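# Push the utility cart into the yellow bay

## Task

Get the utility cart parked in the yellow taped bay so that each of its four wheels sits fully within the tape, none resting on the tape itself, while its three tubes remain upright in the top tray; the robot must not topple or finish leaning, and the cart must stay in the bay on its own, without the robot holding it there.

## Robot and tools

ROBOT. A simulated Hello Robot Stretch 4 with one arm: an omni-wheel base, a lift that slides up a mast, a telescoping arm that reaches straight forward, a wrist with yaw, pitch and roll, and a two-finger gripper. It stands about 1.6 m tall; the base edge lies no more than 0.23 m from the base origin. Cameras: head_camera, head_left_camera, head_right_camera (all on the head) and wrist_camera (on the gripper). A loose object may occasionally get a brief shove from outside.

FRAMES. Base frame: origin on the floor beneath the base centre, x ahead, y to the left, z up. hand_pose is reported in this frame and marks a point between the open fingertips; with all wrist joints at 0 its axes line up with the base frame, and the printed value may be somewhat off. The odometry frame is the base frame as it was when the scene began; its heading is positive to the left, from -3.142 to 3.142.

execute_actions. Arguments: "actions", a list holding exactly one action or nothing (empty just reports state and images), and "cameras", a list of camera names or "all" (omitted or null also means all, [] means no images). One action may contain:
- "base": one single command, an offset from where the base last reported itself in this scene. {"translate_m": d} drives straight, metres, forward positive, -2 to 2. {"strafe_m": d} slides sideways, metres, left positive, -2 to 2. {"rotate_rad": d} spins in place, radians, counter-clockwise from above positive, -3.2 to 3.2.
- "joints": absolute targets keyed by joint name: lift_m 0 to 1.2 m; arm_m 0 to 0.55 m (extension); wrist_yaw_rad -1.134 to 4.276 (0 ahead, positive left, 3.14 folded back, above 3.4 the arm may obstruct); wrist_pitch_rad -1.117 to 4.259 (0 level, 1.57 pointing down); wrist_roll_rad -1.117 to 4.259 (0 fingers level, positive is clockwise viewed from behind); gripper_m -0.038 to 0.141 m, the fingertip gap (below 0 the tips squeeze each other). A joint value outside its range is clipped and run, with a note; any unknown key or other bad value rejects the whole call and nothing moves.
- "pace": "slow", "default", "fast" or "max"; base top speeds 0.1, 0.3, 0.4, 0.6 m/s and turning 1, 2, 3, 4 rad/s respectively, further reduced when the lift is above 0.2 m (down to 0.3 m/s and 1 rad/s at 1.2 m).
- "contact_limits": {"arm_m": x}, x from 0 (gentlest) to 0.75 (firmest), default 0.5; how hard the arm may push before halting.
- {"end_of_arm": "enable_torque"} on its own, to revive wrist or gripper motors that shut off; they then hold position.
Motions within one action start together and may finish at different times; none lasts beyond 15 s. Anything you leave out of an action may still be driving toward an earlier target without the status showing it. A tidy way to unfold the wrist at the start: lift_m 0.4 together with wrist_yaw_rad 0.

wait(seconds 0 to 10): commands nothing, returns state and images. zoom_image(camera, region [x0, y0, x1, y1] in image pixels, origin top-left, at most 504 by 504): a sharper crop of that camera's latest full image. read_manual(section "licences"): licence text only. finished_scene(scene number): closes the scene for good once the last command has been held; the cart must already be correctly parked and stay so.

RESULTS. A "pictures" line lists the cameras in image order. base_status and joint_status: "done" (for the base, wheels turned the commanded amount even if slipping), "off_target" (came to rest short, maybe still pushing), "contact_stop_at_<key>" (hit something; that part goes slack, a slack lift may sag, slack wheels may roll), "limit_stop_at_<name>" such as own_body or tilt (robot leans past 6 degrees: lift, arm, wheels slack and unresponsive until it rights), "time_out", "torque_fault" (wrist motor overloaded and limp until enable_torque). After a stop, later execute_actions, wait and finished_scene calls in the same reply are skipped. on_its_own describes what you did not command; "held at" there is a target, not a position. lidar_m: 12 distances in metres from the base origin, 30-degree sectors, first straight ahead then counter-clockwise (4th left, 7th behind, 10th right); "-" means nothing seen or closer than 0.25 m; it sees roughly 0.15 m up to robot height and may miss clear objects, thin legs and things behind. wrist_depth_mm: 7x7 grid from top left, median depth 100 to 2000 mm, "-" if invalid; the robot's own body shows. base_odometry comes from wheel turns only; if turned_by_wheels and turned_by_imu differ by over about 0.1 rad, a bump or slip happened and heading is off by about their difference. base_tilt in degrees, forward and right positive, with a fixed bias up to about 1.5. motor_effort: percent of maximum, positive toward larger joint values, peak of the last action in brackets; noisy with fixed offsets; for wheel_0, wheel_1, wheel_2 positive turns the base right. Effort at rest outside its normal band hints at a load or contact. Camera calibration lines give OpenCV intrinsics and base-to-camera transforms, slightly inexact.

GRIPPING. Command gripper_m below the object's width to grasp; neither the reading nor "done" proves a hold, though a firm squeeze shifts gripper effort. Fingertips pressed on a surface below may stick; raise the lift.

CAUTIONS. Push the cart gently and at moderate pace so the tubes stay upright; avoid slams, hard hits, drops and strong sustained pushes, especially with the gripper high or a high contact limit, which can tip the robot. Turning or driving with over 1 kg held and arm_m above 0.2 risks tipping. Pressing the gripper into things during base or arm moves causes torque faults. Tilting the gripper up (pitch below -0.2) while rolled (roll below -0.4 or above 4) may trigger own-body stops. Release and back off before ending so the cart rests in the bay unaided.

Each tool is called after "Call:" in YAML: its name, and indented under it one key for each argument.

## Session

Call:
execute_actions:
  actions: []
  cameras: ["head_camera","head_left_camera"]

Scene clock: 0.00 s.
base_odometry: x=+0.000 y=+0.000 heading=+0.000 (m, m, rad; odometry frame)
turned_by_wheels: +0.000 (rad since the last result)
turned_by_imu: +0.000 (rad since the last result)
base_tilt: forward=+0.7 right=-0.2 (deg)
lidar_m: 1.04 2.03 1.71 1.77 0.84 0.61 0.61 0.69 0.99 1.92 2.08 0.92
base_status: not commanded
joint_positions: lift_m=+0.215 arm_m=+0.002 wrist_yaw_rad=+3.232 wrist_pitch_rad=+0.016 wrist_roll_rad=+0.006 gripper_m=+0.057
joint_status: not commanded
motor_effort: lift_m=+18 arm_m=+0 wrist_yaw_rad=+1 wrist_pitch_rad=-6 wrist_roll_rad=-1 gripper_m=+1 wheel_0=+0 wheel_1=+0 wheel_2=+0 (%)
hand_pose: x=-0.1225 y=+0.0611 z=+0.3881 quat_wxyz=(-0.045, -0.008, +0.003, +0.999) (m; base frame)
wrist_depth_mm: - - 137 1537 1499 1397 1366 / - - 135 809 904 917 904 / - - 136 254 1499 1430 1397 / - 128 141 1576 1499 1464 1397 / 189 1229 1661 1618 1499 1464 1430 / 193 1182 1098 1205 1098 1060 1281 / 193 242 904 107 917 831 878
pictures: head_camera, head_left_camera
Images, in order (width x height): head_camera 420x560, head_left_camera 420x672.

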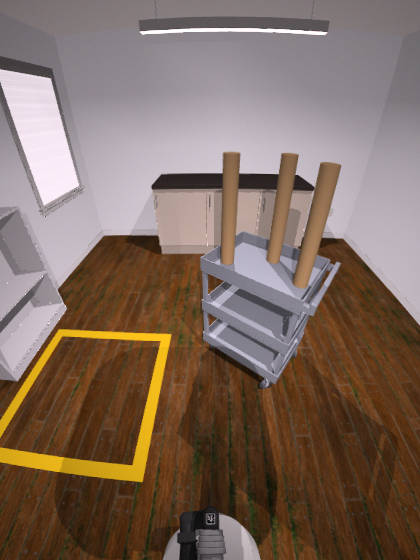

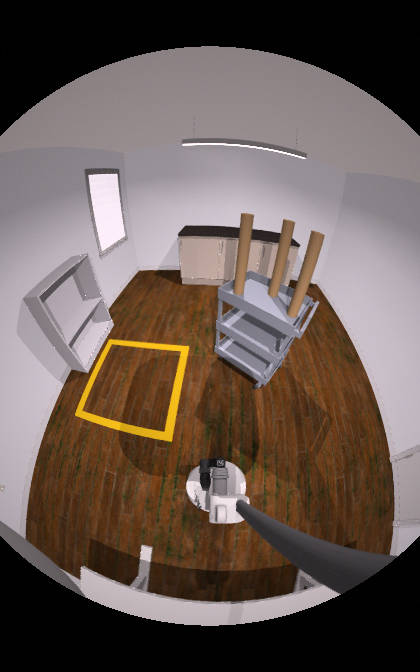

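Call:
execute_actions:
  actions:
    - {"base":{"strafe_m":-1.1},"pace":"fast"}
  cameras: []

Call:
execute_actions:
  actions:
    - {"base":{"translate_m":1.05},"pace":"fast"}
  cameras: []

Call:
execute_actions:
  actions:
    - {"base":{"rotate_rad":1.57}}
  cameras: []

Call:
execute_actions:
  actions:
    - {"base":{"translate_m":0.75},"pace":"slow"}
  cameras: []

Call:
execute_actions:
  actions:
    - {"base":{"translate_m":-0.5}}
  cameras: ["head_camera"]

Scene clock: 16.93 s.
base_odometry: x=+0.000 y=-1.100 heading=+0.000 (m, m, rad; odometry frame)
turned_by_wheels: +0.000 (rad since the last result)
turned_by_imu: +0.002 (rad since the last result)
base_tilt: forward=+0.6 right=-0.2 (deg)
lidar_m: 2.61 1.00 2.70 2.88 0.96 0.72 0.98 1.14 0.85 0.84 0.90 1.31
base_status: done
joint_positions: lift_m=+0.215 arm_m=+0.002 wrist_yaw_rad=+3.232 wrist_pitch_rad=+0.016 wrist_roll_rad=+0.006 gripper_m=+0.057
joint_status: not commanded
motor_effort: lift_m=+18(18) arm_m=+0(0) wrist_yaw_rad=+1(1) wrist_pitch_rad=-6(7) wrist_roll_rad=-1(2) gripper_m=+0(4) wheel_0=+0(14) wheel_1=+0(17) wheel_2=+0(1) (%)
hand_pose: x=-0.1225 y=+0.0611 z=+0.3881 quat_wxyz=(-0.045, -0.008, +0.003, +0.999) (m; base frame)
wrist_depth_mm: - - 136 1576 1537 1499 1430 / - - 135 1576 1576 904 891 / - - 137 255 1576 1464 1464 / - 128 141 1661 1618 1464 1430 / 189 1366 1756 1618 1618 1499 1499 / 194 1205 1118 1182 1098 1205 1281 / 193 243 904 108 891 820 891
pictures: none
No camera images: the call's "cameras" was empty. Leave "cameras" out to get every camera's image.

Scene clock: 20.83 s.
base_odometry: x=+1.050 y=-1.100 heading=+0.001 (m, m, rad; odometry frame)
turned_by_wheels: +0.001 (rad since the last result)
turned_by_imu: +0.000 (rad since the last result)
base_tilt: forward=+0.6 right=-0.1 (deg)
lidar_m: 1.56 1.64 0.33 0.34 0.55 1.78 1.75 1.24 0.93 0.89 0.94 1.35
base_status: done
joint_positions: lift_m=+0.215 arm_m=+0.002 wrist_yaw_rad=+3.232 wrist_pitch_rad=+0.016 wrist_roll_rad=+0.006 gripper_m=+0.057
joint_status: not commanded
motor_effort: lift_m=+18(18) arm_m=+0(0) wrist_yaw_rad=+1(0) wrist_pitch_rad=-7(7) wrist_roll_rad=-2(1) gripper_m=-5(6) wheel_0=+1(10) wheel_1=+3(11) wheel_2=+2(13) (%)
hand_pose: x=-0.1225 y=+0.0611 z=+0.3881 quat_wxyz=(-0.045, -0.008, +0.003, +0.999) (m; base frame)
wrist_depth_mm: - - 136 - - - - / - - 135 - - - - / - - 137 254 - - - / - 128 141 - - - - / 189 1464 - - - - - / 193 1205 1098 1229 1098 1308 1281 / 193 243 878 107 904 842 891
pictures: none
No camera images: the call's "cameras" was empty. Leave "cameras" out to get every camera's image.

Scene clock: 22.90 s.
base_odometry: x=+1.050 y=-1.099 heading=+1.570 (m, m, rad; odometry frame)
turned_by_wheels: +1.570 (rad since the last result)
turned_by_imu: +1.601 (rad since the last result)
base_tilt: forward=+0.6 right=-0.2 (deg)
lidar_m: 0.36 0.57 1.79 1.76 1.22 0.94 0.90 0.98 1.39 1.54 1.65 0.35
base_status: done
joint_positions: lift_m=+0.215 arm_m=+0.002 wrist_yaw_rad=+3.232 wrist_pitch_rad=+0.016 wrist_roll_rad=+0.006 gripper_m=+0.057
joint_status: not commanded
motor_effort: lift_m=+18(18) arm_m=+0(0) wrist_yaw_rad=+0(1) wrist_pitch_rad=-6(7) wrist_roll_rad=-1(2) gripper_m=+5(4) wheel_0=-2(10) wheel_1=-2(9) wheel_2=+0(8) (%)
hand_pose: x=-0.1225 y=+0.0611 z=+0.3881 quat_wxyz=(-0.045, -0.008, +0.003, +0.999) (m; base frame)
wrist_depth_mm: - - 136 1042 991 931 917 / - - 135 1008 991 960 917 / - - 136 254 991 960 917 / - 128 141 1025 976 931 931 / 189 1138 1078 1042 1008 960 931 / 194 1138 1078 1042 976 960 931 / 193 243 904 107 891 854 904
pictures: none
No camera images: the call's "cameras" was empty. Leave "cameras" out to get every camera's image.

Scene clock: 31.70 s.
base_odometry: x=+1.050 y=-0.350 heading=+1.570 (m, m, rad; odometry frame)
turned_by_wheels: +0.000 (rad since the last result)
turned_by_imu: -0.001 (rad since the last result)
base_tilt: forward=+0.6 right=-0.3 (deg)
lidar_m: 0.25 2.20 1.74 1.68 1.83 1.70 1.65 1.77 1.66 1.59 0.25 0.25
base_status: done
joint_positions: lift_m=+0.215 arm_m=+0.002 wrist_yaw_rad=+3.232 wrist_pitch_rad=+0.016 wrist_roll_rad=+0.006 gripper_m=+0.057
joint_status: not commanded
motor_effort: lift_m=+18(18) arm_m=+0(0) wrist_yaw_rad=+1(1) wrist_pitch_rad=-6(7) wrist_roll_rad=-1(1) gripper_m=-3(1) wheel_0=+5(9) wheel_1=+9(12) wheel_2=-12(15) (%)
hand_pose: x=-0.1225 y=+0.0611 z=+0.3881 quat_wxyz=(-0.045, -0.008, +0.003, +0.999) (m; base frame)
wrist_depth_mm: - - 137 1756 1708 1576 1576 / - - 135 1756 1708 1661 1576 / - - 137 256 1708 1618 1576 / - 128 141 1808 1708 1661 1618 / 189 1756 1921 1808 1708 1618 1576 / 193 1182 1118 1182 1098 1308 1281 / 194 241 904 107 891 842 891
pictures: none
No camera images: the call's "cameras" was empty. Leave "cameras" out to get every camera's image.

Scene clock: 34.87 s.
base_odometry: x=+1.050 y=-0.850 heading=+1.570 (m, m, rad; odometry frame)
turned_by_wheels: +0.000 (rad since the last result)
turned_by_imu: +0.002 (rad since the last result)
base_tilt: forward=+0.5 right=-0.1 (deg)
lidar_m: 0.62 2.71 1.76 1.70 1.57 1.16 1.15 1.21 1.77 1.54 1.67 0.62
base_status: done
joint_positions: lift_m=+0.215 arm_m=+0.002 wrist_yaw_rad=+3.232 wrist_pitch_rad=+0.016 wrist_roll_rad=+0.006 gripper_m=+0.057
joint_status: not commanded
motor_effort: lift_m=+18(18) arm_m=+0(0) wrist_yaw_rad=+0(1) wrist_pitch_rad=-7(6) wrist_roll_rad=-2(1) gripper_m=-2(5) wheel_0=-2(6) wheel_1=-4(11) wheel_2=+0(8) (%)
hand_pose: x=-0.1225 y=+0.0611 z=+0.3881 quat_wxyz=(-0.045, -0.008, +0.003, +0.999) (m; base frame)
wrist_depth_mm: - - 136 1255 1205 1160 1118 / - - 135 1308 1229 1205 1138 / - - 136 255 1229 1205 1118 / - 128 140 1281 1229 1182 1138 / 189 1397 1366 1308 1229 1182 1138 / 193 1182 1098 1182 1118 1182 1138 / 194 242 904 107 891 854 891
pictures: head_camera
Images, in order (width x height): head_camera 420x560.

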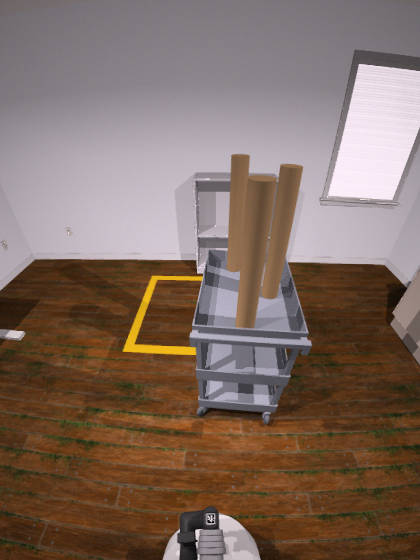

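Call:
execute_actions:
  actions:
    - {"base":{"strafe_m":-0.8}}
  cameras: []

Call:
execute_actions:
  actions:
    - {"base":{"translate_m":0.75}}
  cameras: []

Call:
execute_actions:
  actions:
    - {"base":{"rotate_rad":1.57}}
  cameras: []

Call:
execute_actions:
  actions:
    - {"base":{"translate_m":0.75},"pace":"slow"}
  cameras: []

Call:
execute_actions:
  actions:
    - {"base":{"translate_m":-0.5}}
  cameras: ["head_camera"]

Scene clock: 46.67 s.
base_odometry: x=+1.850 y=-0.851 heading=+1.570 (m, m, rad; odometry frame)
turned_by_wheels: +0.000 (rad since the last result)
turned_by_imu: +0.003 (rad since the last result)
base_tilt: forward=+0.5 right=-0.2 (deg)
lidar_m: 1.26 0.73 0.91 2.50 1.64 1.23 1.21 1.29 0.80 0.77 0.80 1.17
base_status: done
joint_positions: lift_m=+0.215 arm_m=+0.002 wrist_yaw_rad=+3.232 wrist_pitch_rad=+0.016 wrist_roll_rad=+0.006 gripper_m=+0.057
joint_status: not commanded
motor_effort: lift_m=+18(18) arm_m=+0(0) wrist_yaw_rad=+0(0) wrist_pitch_rad=-6(6) wrist_roll_rad=-1(1) gripper_m=-1(3) wheel_0=+3(12) wheel_1=-2(14) wheel_2=+1(2) (%)
hand_pose: x=-0.1225 y=+0.0611 z=+0.3881 quat_wxyz=(-0.045, -0.008, +0.003, +0.999) (m; base frame)
wrist_depth_mm: - - 136 1336 1255 1229 1182 / - - 135 1336 1281 1229 1182 / - - 136 255 1255 1205 1182 / - 128 141 1336 1308 1229 1182 / 188 1464 1430 1336 1281 1229 1205 / 194 1182 1098 1205 1098 1229 1205 / 193 242 904 107 891 842 878
pictures: none
No camera images: the call's "cameras" was empty. Leave "cameras" out to get every camera's image.

Scene clock: 50.67 s.
base_odometry: x=+1.850 y=-0.101 heading=+1.571 (m, m, rad; odometry frame)
turned_by_wheels: +0.000 (rad since the last result)
turned_by_imu: +0.000 (rad since the last result)
base_tilt: forward=+0.6 right=-0.2 (deg)
lidar_m: 1.48 0.49 0.37 0.38 0.41 2.00 1.94 1.12 0.83 0.79 0.82 1.76
base_status: done
joint_positions: lift_m=+0.215 arm_m=+0.002 wrist_yaw_rad=+3.232 wrist_pitch_rad=+0.016 wrist_roll_rad=+0.006 gripper_m=+0.057
joint_status: not commanded
motor_effort: lift_m=+18(18) arm_m=+0(0) wrist_yaw_rad=+1(1) wrist_pitch_rad=-6(6) wrist_roll_rad=-2(2) gripper_m=-3(6) wheel_0=+2(6) wheel_1=+4(7) wheel_2=+0(6) (%)
hand_pose: x=-0.1225 y=+0.0611 z=+0.3881 quat_wxyz=(-0.045, -0.008, +0.003, +0.999) (m; base frame)
wrist_depth_mm: - - 137 - 1983 1983 1863 / - - 135 - - 1983 1808 / - - 136 255 - 1921 1863 / - 128 141 - - 1983 1863 / 189 1756 - - - 1983 1863 / 193 1205 1138 1182 1098 1308 1308 / 194 242 904 107 904 842 904
pictures: none
No camera images: the call's "cameras" was empty. Leave "cameras" out to get every camera's image.

Scene clock: 52.73 s.
base_odometry: x=+1.850 y=-0.101 heading=+3.140 (m, m, rad; odometry frame)
turned_by_wheels: +1.570 (rad since the last result)
turned_by_imu: +1.601 (rad since the last result)
base_tilt: forward=+0.6 right=-0.1 (deg)
lidar_m: 0.37 0.42 2.00 1.94 1.12 0.83 0.79 0.87 1.77 1.50 0.49 0.38
base_status: done
joint_positions: lift_m=+0.215 arm_m=+0.002 wrist_yaw_rad=+3.232 wrist_pitch_rad=+0.016 wrist_roll_rad=+0.006 gripper_m=+0.057
joint_status: not commanded
motor_effort: lift_m=+18(18) arm_m=+0(0) wrist_yaw_rad=+0(1) wrist_pitch_rad=-6(6) wrist_roll_rad=-2(2) gripper_m=-4(3) wheel_0=-2(6) wheel_1=-2(7) wheel_2=-1(9) (%)
hand_pose: x=-0.1225 y=+0.0611 z=+0.3881 quat_wxyz=(-0.045, -0.008, +0.003, +0.999) (m; base frame)
wrist_depth_mm: - - 137 917 904 866 842 / - - 135 946 904 866 854 / - - 136 254 917 878 854 / - 128 141 931 931 878 854 / 189 1025 991 960 904 891 854 / 194 1098 1008 1008 917 917 891 / 194 241 904 107 904 842 891
pictures: none
No camera images: the call's "cameras" was empty. Leave "cameras" out to get every camera's image.

Scene clock: 61.53 s.
base_odometry: x=+1.100 y=-0.100 heading=+3.140 (m, m, rad; odometry frame)
turned_by_wheels: +0.000 (rad since the last result)
turned_by_imu: -0.001 (rad since the last result)
base_tilt: forward=+0.5 right=-0.2 (deg)
lidar_m: 1.71 1.83 1.96 1.89 2.02 1.59 1.55 1.65 0.42 0.25 0.25 0.25
base_status: done
joint_positions: lift_m=+0.215 arm_m=+0.002 wrist_yaw_rad=+3.232 wrist_pitch_rad=+0.016 wrist_roll_rad=+0.006 gripper_m=+0.057
joint_status: not commanded
motor_effort: lift_m=+18(18) arm_m=+0(0) wrist_yaw_rad=+1(1) wrist_pitch_rad=-7(7) wrist_roll_rad=-1(1) gripper_m=-4(1) wheel_0=+6(17) wheel_1=+4(3) wheel_2=-8(17) (%)
hand_pose: x=-0.1225 y=+0.0611 z=+0.3881 quat_wxyz=(-0.045, -0.008, +0.003, +0.999) (m; base frame)
wrist_depth_mm: - - 137 - - - - / - - 135 1708 1618 1576 1537 / - - 136 255 1661 1537 1537 / - 128 141 1708 1618 1576 1537 / 189 1808 1808 1756 1661 1537 1537 / 193 1205 1098 1205 1118 1308 1308 / 193 243 904 108 904 842 878
pictures: none
No camera images: the call's "cameras" was empty. Leave "cameras" out to get every camera's image.

Scene clock: 64.70 s.
base_odometry: x=+1.600 y=-0.101 heading=+3.140 (m, m, rad; odometry frame)
turned_by_wheels: -0.001 (rad since the last result)
turned_by_imu: +0.001 (rad since the last result)
base_tilt: forward=+0.6 right=-0.1 (deg)
lidar_m: 0.65 2.37 1.96 1.93 1.43 1.05 1.05 1.13 1.84 1.48 0.55 0.53
base_status: done
joint_positions: lift_m=+0.215 arm_m=+0.002 wrist_yaw_rad=+3.232 wrist_pitch_rad=+0.016 wrist_roll_rad=+0.006 gripper_m=+0.057
joint_status: not commanded
motor_effort: lift_m=+18(18) arm_m=+0(0) wrist_yaw_rad=+0(1) wrist_pitch_rad=-7(6) wrist_roll_rad=-1(2) gripper_m=-3(0) wheel_0=-3(7) wheel_1=-3(12) wheel_2=-2(9) (%)
hand_pose: x=-0.1225 y=+0.0611 z=+0.3881 quat_wxyz=(-0.045, -0.008, +0.003, +0.999) (m; base frame)
wrist_depth_mm: - - 137 1808 1708 1118 1042 / - - 135 1182 1138 1098 1042 / - - 136 254 1160 1118 1060 / - 128 141 1182 1160 1118 1060 / 189 1308 1281 1229 1138 1118 1098 / 193 1182 1098 1205 1098 1160 1160 / 194 242 904 108 891 842 891
pictures: head_camera
Images, in order (width x height): head_camera 420x560.

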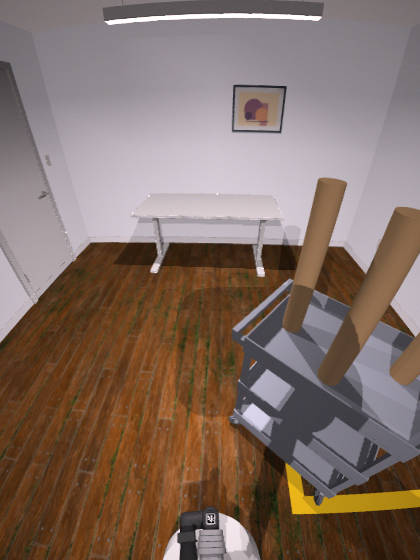

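Call:
execute_actions:
  actions:
    - {"base":{"strafe_m":0.2}}
  cameras: []

Call:
execute_actions:
  actions:
    - {"base":{"translate_m":0.8}}
  cameras: []

Call:
execute_actions:
  actions:
    - {"base":{"rotate_rad":-1.6}}
  cameras: []

Call:
execute_actions:
  actions:
    - {"base":{"translate_m":0.4},"pace":"slow"}
  cameras: []

Call:
execute_actions:
  actions:
    - {"base":{"translate_m":-0.5}}
  cameras: ["head_camera"]

Scene clock: 74.73 s.
base_odometry: x=+1.600 y=-0.301 heading=+3.140 (m, m, rad; odometry frame)
turned_by_wheels: +0.000 (rad since the last result)
turned_by_imu: +0.002 (rad since the last result)
base_tilt: forward=+0.5 right=-0.2 (deg)
lidar_m: 2.21 2.32 1.78 1.73 1.86 1.09 1.02 1.12 2.03 1.67 0.68 0.68
base_status: done
joint_positions: lift_m=+0.215 arm_m=+0.002 wrist_yaw_rad=+3.232 wrist_pitch_rad=+0.016 wrist_roll_rad=+0.006 gripper_m=+0.057
joint_status: not commanded
motor_effort: lift_m=+18(18) arm_m=+0(0) wrist_yaw_rad=+0(2) wrist_pitch_rad=-6(7) wrist_roll_rad=+0(2) gripper_m=-1(8) wheel_0=+0(9) wheel_1=+1(10) wheel_2=+0(1) (%)
hand_pose: x=-0.1225 y=+0.0611 z=+0.3881 quat_wxyz=(-0.045, -0.008, +0.003, +0.999) (m; base frame)
wrist_depth_mm: - - 137 1808 1661 1118 1060 / - - 135 1182 1138 1078 1078 / - - 136 254 1138 1118 1078 / - 128 141 1182 1160 1118 1078 / 189 1281 1255 1205 1138 1118 1078 / 194 1182 1118 1205 1098 1138 1118 / 193 242 891 108 904 854 891
pictures: none
No camera images: the call's "cameras" was empty. Leave "cameras" out to get every camera's image.

Scene clock: 78.87 s.
base_odometry: x=+0.800 y=-0.299 heading=+3.140 (m, m, rad; odometry frame)
turned_by_wheels: +0.000 (rad since the last result)
turned_by_imu: +0.000 (rad since the last result)
base_tilt: forward=+0.6 right=-0.2 (deg)
lidar_m: 1.43 1.54 1.73 1.68 1.79 1.92 1.86 1.96 0.29 0.34 0.58 1.46
base_status: done
joint_positions: lift_m=+0.215 arm_m=+0.002 wrist_yaw_rad=+3.232 wrist_pitch_rad=+0.016 wrist_roll_rad=+0.006 gripper_m=+0.057
joint_status: not commanded
motor_effort: lift_m=+18(18) arm_m=+0(0) wrist_yaw_rad=+0(1) wrist_pitch_rad=-6(7) wrist_roll_rad=-2(1) gripper_m=+2(1) wheel_0=+2(8) wheel_1=+3(8) wheel_2=+1(8) (%)
hand_pose: x=-0.1225 y=+0.0611 z=+0.3881 quat_wxyz=(-0.045, -0.008, +0.003, +0.999) (m; base frame)
wrist_depth_mm: - - 137 - - - - / - - 135 - - - - / - - 136 255 1983 1808 - / - 128 141 1983 1921 1808 - / 189 1756 - - 1921 1921 - / 194 1182 1118 1229 1098 1281 1308 / 194 243 904 107 904 842 904
pictures: none
No camera images: the call's "cameras" was empty. Leave "cameras" out to get every camera's image.

Scene clock: 80.93 s.
base_odometry: x=+0.800 y=-0.299 heading=+1.541 (m, m, rad; odometry frame)
turned_by_wheels: -1.599 (rad since the last result)
turned_by_imu: -1.630 (rad since the last result)
base_tilt: forward=+0.6 right=-0.2 (deg)
lidar_m: 0.30 0.55 1.48 1.40 1.55 1.71 1.66 1.77 1.91 1.83 1.93 0.31
base_status: done
joint_positions: lift_m=+0.215 arm_m=+0.002 wrist_yaw_rad=+3.232 wrist_pitch_rad=+0.016 wrist_roll_rad=+0.006 gripper_m=+0.057
joint_status: not commanded
motor_effort: lift_m=+18(18) arm_m=+0(0) wrist_yaw_rad=+0(0) wrist_pitch_rad=-6(6) wrist_roll_rad=-1(1) gripper_m=-4(4) wheel_0=+3(6) wheel_1=+3(10) wheel_2=+0(8) (%)
hand_pose: x=-0.1225 y=+0.0611 z=+0.3881 quat_wxyz=(-0.045, -0.008, +0.003, +0.999) (m; base frame)
wrist_depth_mm: - - 137 1863 1756 1661 1618 / - - 135 1808 1756 1708 1576 / - - 136 255 1756 1618 1661 / - 128 141 1863 1756 1708 1618 / 189 1808 1863 1808 1756 1661 1661 / 194 1182 1098 1182 1098 1281 1308 / 193 242 891 107 904 854 878
pictures: none
No camera images: the call's "cameras" was empty. Leave "cameras" out to get every camera's image.

Scene clock: 86.20 s.
base_odometry: x=+0.812 y=+0.100 heading=+1.541 (m, m, rad; odometry frame)
turned_by_wheels: +0.000 (rad since the last result)
turned_by_imu: +0.002 (rad since the last result)
base_tilt: forward=+0.5 right=-0.2 (deg)
lidar_m: 0.25 0.25 1.44 1.40 1.48 2.16 2.08 2.21 1.91 1.84 1.93 0.26
base_status: done
joint_positions: lift_m=+0.215 arm_m=+0.002 wrist_yaw_rad=+3.232 wrist_pitch_rad=+0.016 wrist_roll_rad=+0.006 gripper_m=+0.057
joint_status: not commanded
motor_effort: lift_m=+18(18) arm_m=+0(0) wrist_yaw_rad=+1(0) wrist_pitch_rad=-7(7) wrist_roll_rad=-1(1) gripper_m=-1(1) wheel_0=+4(13) wheel_1=+3(8) wheel_2=-4(13) (%)
hand_pose: x=-0.1225 y=+0.0611 z=+0.3881 quat_wxyz=(-0.045, -0.008, +0.003, +0.999) (m; base frame)
wrist_depth_mm: - - 137 - - - 1983 / - - 135 - - - 1983 / - - 136 255 - - 1921 / - 128 141 - - - - / 189 1756 - - - - - / 193 1205 1118 1205 1098 1308 1308 / 194 242 917 107 904 842 891
pictures: none
No camera images: the call's "cameras" was empty. Leave "cameras" out to get every camera's image.

Scene clock: 89.37 s.
base_odometry: x=+0.797 y=-0.400 heading=+1.541 (m, m, rad; odometry frame)
turned_by_wheels: +0.000 (rad since the last result)
turned_by_imu: +0.001 (rad since the last result)
base_tilt: forward=+0.6 right=-0.2 (deg)
lidar_m: 0.67 0.97 1.46 1.42 1.52 1.65 1.56 1.68 1.92 1.82 1.91 0.93
base_status: done
joint_positions: lift_m=+0.215 arm_m=+0.002 wrist_yaw_rad=+3.232 wrist_pitch_rad=+0.016 wrist_roll_rad=+0.006 gripper_m=+0.057
joint_status: not commanded
motor_effort: lift_m=+18(18) arm_m=+0(0) wrist_yaw_rad=+0(0) wrist_pitch_rad=-6(7) wrist_roll_rad=-1(1) gripper_m=-1(3) wheel_0=-2(7) wheel_1=-3(7) wheel_2=+0(12) (%)
hand_pose: x=-0.1225 y=+0.0611 z=+0.3881 quat_wxyz=(-0.045, -0.008, +0.003, +0.999) (m; base frame)
wrist_depth_mm: - - 137 1661 1618 1576 1464 / - - 135 1708 1618 1618 1499 / - - 136 255 1618 1618 1464 / - 128 141 1708 1661 1618 1499 / 189 1808 1863 1708 1661 1618 1576 / 193 1182 1118 1182 1078 1281 1308 / 194 242 904 108 917 842 891
pictures: head_camera
Images, in order (width x height): head_camera 420x560.

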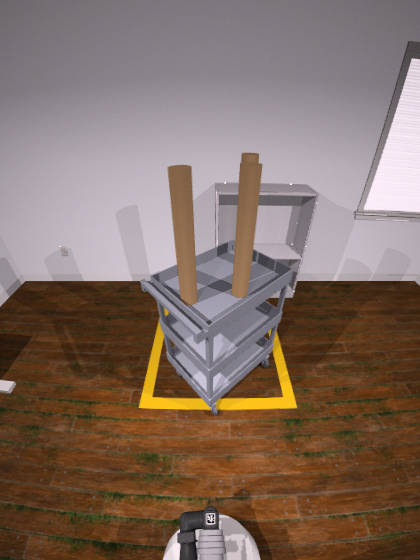

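Call:
execute_actions:
  actions:
    - {"base":{"strafe_m":-0.5}}
  cameras: []

Call:
execute_actions:
  actions:
    - {"base":{"translate_m":0.72}}
  cameras: []

Call:
execute_actions:
  actions:
    - {"base":{"strafe_m":0.5},"pace":"slow"}
  cameras: []

Call:
execute_actions:
  actions:
    - {"base":{"translate_m":-0.7}}
  cameras: ["head_camera"]

Scene clock: 100.33 s.
base_odometry: x=+1.296 y=-0.415 heading=+1.541 (m, m, rad; odometry frame)
turned_by_wheels: +0.000 (rad since the last result)
turned_by_imu: +0.003 (rad since the last result)
base_tilt: forward=+0.6 right=-0.1 (deg)
lidar_m: 0.94 0.83 1.99 1.95 2.21 1.65 1.57 1.66 1.42 1.34 1.40 2.19
base_status: done
joint_positions: lift_m=+0.215 arm_m=+0.002 wrist_yaw_rad=+3.232 wrist_pitch_rad=+0.016 wrist_roll_rad=+0.006 gripper_m=+0.057
joint_status: not commanded
motor_effort: lift_m=+18(18) arm_m=+0(0) wrist_yaw_rad=+0(1) wrist_pitch_rad=-7(7) wrist_roll_rad=-2(0) gripper_m=-3(0) wheel_0=+1(9) wheel_1=+0(12) wheel_2=+1(3) (%)
hand_pose: x=-0.1225 y=+0.0611 z=+0.3881 quat_wxyz=(-0.045, -0.008, +0.003, +0.999) (m; base frame)
wrist_depth_mm: - - 137 1708 1618 1618 1537 / - - 135 1708 1661 1576 1499 / - - 137 254 1618 1618 1618 / - 128 141 1756 1661 1618 1576 / 189 1708 1808 1708 1661 1618 1576 / 193 1182 1118 1229 1118 1308 1281 / 193 242 904 108 891 854 891
pictures: none
No camera images: the call's "cameras" was empty. Leave "cameras" out to get every camera's image.

Scene clock: 104.23 s.
base_odometry: x=+1.318 y=+0.305 heading=+1.541 (m, m, rad; odometry frame)
turned_by_wheels: +0.000 (rad since the last result)
turned_by_imu: +0.000 (rad since the last result)
base_tilt: forward=+0.5 right=-0.2 (deg)
lidar_m: 0.33 0.29 0.30 0.38 2.02 2.40 2.31 1.94 1.40 1.34 1.95 1.15
base_status: done
joint_positions: lift_m=+0.215 arm_m=+0.002 wrist_yaw_rad=+3.232 wrist_pitch_rad=+0.016 wrist_roll_rad=+0.006 gripper_m=+0.057
joint_status: not commanded
motor_effort: lift_m=+18(18) arm_m=+0(0) wrist_yaw_rad=+1(1) wrist_pitch_rad=-7(6) wrist_roll_rad=-2(0) gripper_m=-3(0) wheel_0=+3(7) wheel_1=+2(7) wheel_2=+0(9) (%)
hand_pose: x=-0.1225 y=+0.0611 z=+0.3881 quat_wxyz=(-0.045, -0.008, +0.003, +0.999) (m; base frame)
wrist_depth_mm: - - 137 - - - - / - - 135 - - - - / - - 136 254 - - - / - 128 141 - - - - / 189 1808 - - - - - / 193 1205 1118 1182 1098 1281 1281 / 193 243 904 107 904 842 891
pictures: none
No camera images: the call's "cameras" was empty. Leave "cameras" out to get every camera's image.

Scene clock: 110.37 s.
base_odometry: x=+0.818 y=+0.320 heading=+1.541 (m, m, rad; odometry frame)
turned_by_wheels: +0.000 (rad since the last result)
turned_by_imu: +0.003 (rad since the last result)
base_tilt: forward=+0.5 right=-0.2 (deg)
lidar_m: 0.25 0.25 2.10 1.40 1.49 2.39 2.28 2.41 1.92 1.85 1.97 0.30
base_status: done
joint_positions: lift_m=+0.215 arm_m=+0.002 wrist_yaw_rad=+3.234 wrist_pitch_rad=+0.016 wrist_roll_rad=+0.006 gripper_m=+0.057
joint_status: not commanded
motor_effort: lift_m=+18(18) arm_m=+0(0) wrist_yaw_rad=-5(6) wrist_pitch_rad=-7(7) wrist_roll_rad=-1(1) gripper_m=-1(0) wheel_0=-3(16) wheel_1=+8(19) wheel_2=-4(7) (%)
hand_pose: x=-0.1226 y=+0.0605 z=+0.3881 quat_wxyz=(-0.046, -0.008, +0.003, +0.999) (m; base frame)
wrist_depth_mm: - - 137 - - - - / - - 135 - - - - / - - 136 247 - - - / - 132 141 - - - - / 189 1808 - - - - - / 193 1205 1118 1205 1118 1281 1308 / 193 241 891 107 891 842 904
pictures: none
No camera images: the call's "cameras" was empty. Leave "cameras" out to get every camera's image.

Scene clock: 114.20 s.
base_odometry: x=+0.797 y=-0.380 heading=+1.541 (m, m, rad; odometry frame)
turned_by_wheels: +0.000 (rad since the last result)
turned_by_imu: +0.002 (rad since the last result)
base_tilt: forward=+0.6 right=-0.3 (deg)
lidar_m: 0.85 1.14 1.45 1.43 1.51 1.66 1.59 1.67 1.90 1.83 1.94 1.19
base_status: done
joint_positions: lift_m=+0.215 arm_m=+0.002 wrist_yaw_rad=+3.232 wrist_pitch_rad=+0.016 wrist_roll_rad=+0.006 gripper_m=+0.057
joint_status: not commanded
motor_effort: lift_m=+18(18) arm_m=+0(0) wrist_yaw_rad=+0(6) wrist_pitch_rad=-7(6) wrist_roll_rad=-1(0) gripper_m=-3(2) wheel_0=-1(7) wheel_1=-1(7) wheel_2=-2(10) (%)
hand_pose: x=-0.1225 y=+0.0611 z=+0.3881 quat_wxyz=(-0.045, -0.008, +0.003, +0.999) (m; base frame)
wrist_depth_mm: - - 136 1756 1618 1618 1537 / - - 135 1708 1661 1618 1537 / - - 137 254 1661 1618 1537 / - 128 141 1708 1661 1576 1576 / 190 1808 1808 1756 1708 1661 1576 / 193 1205 1098 1205 1118 1281 1281 / 193 243 917 108 904 842 891
pictures: head_camera
Images, in order (width x height): head_camera 420x560.

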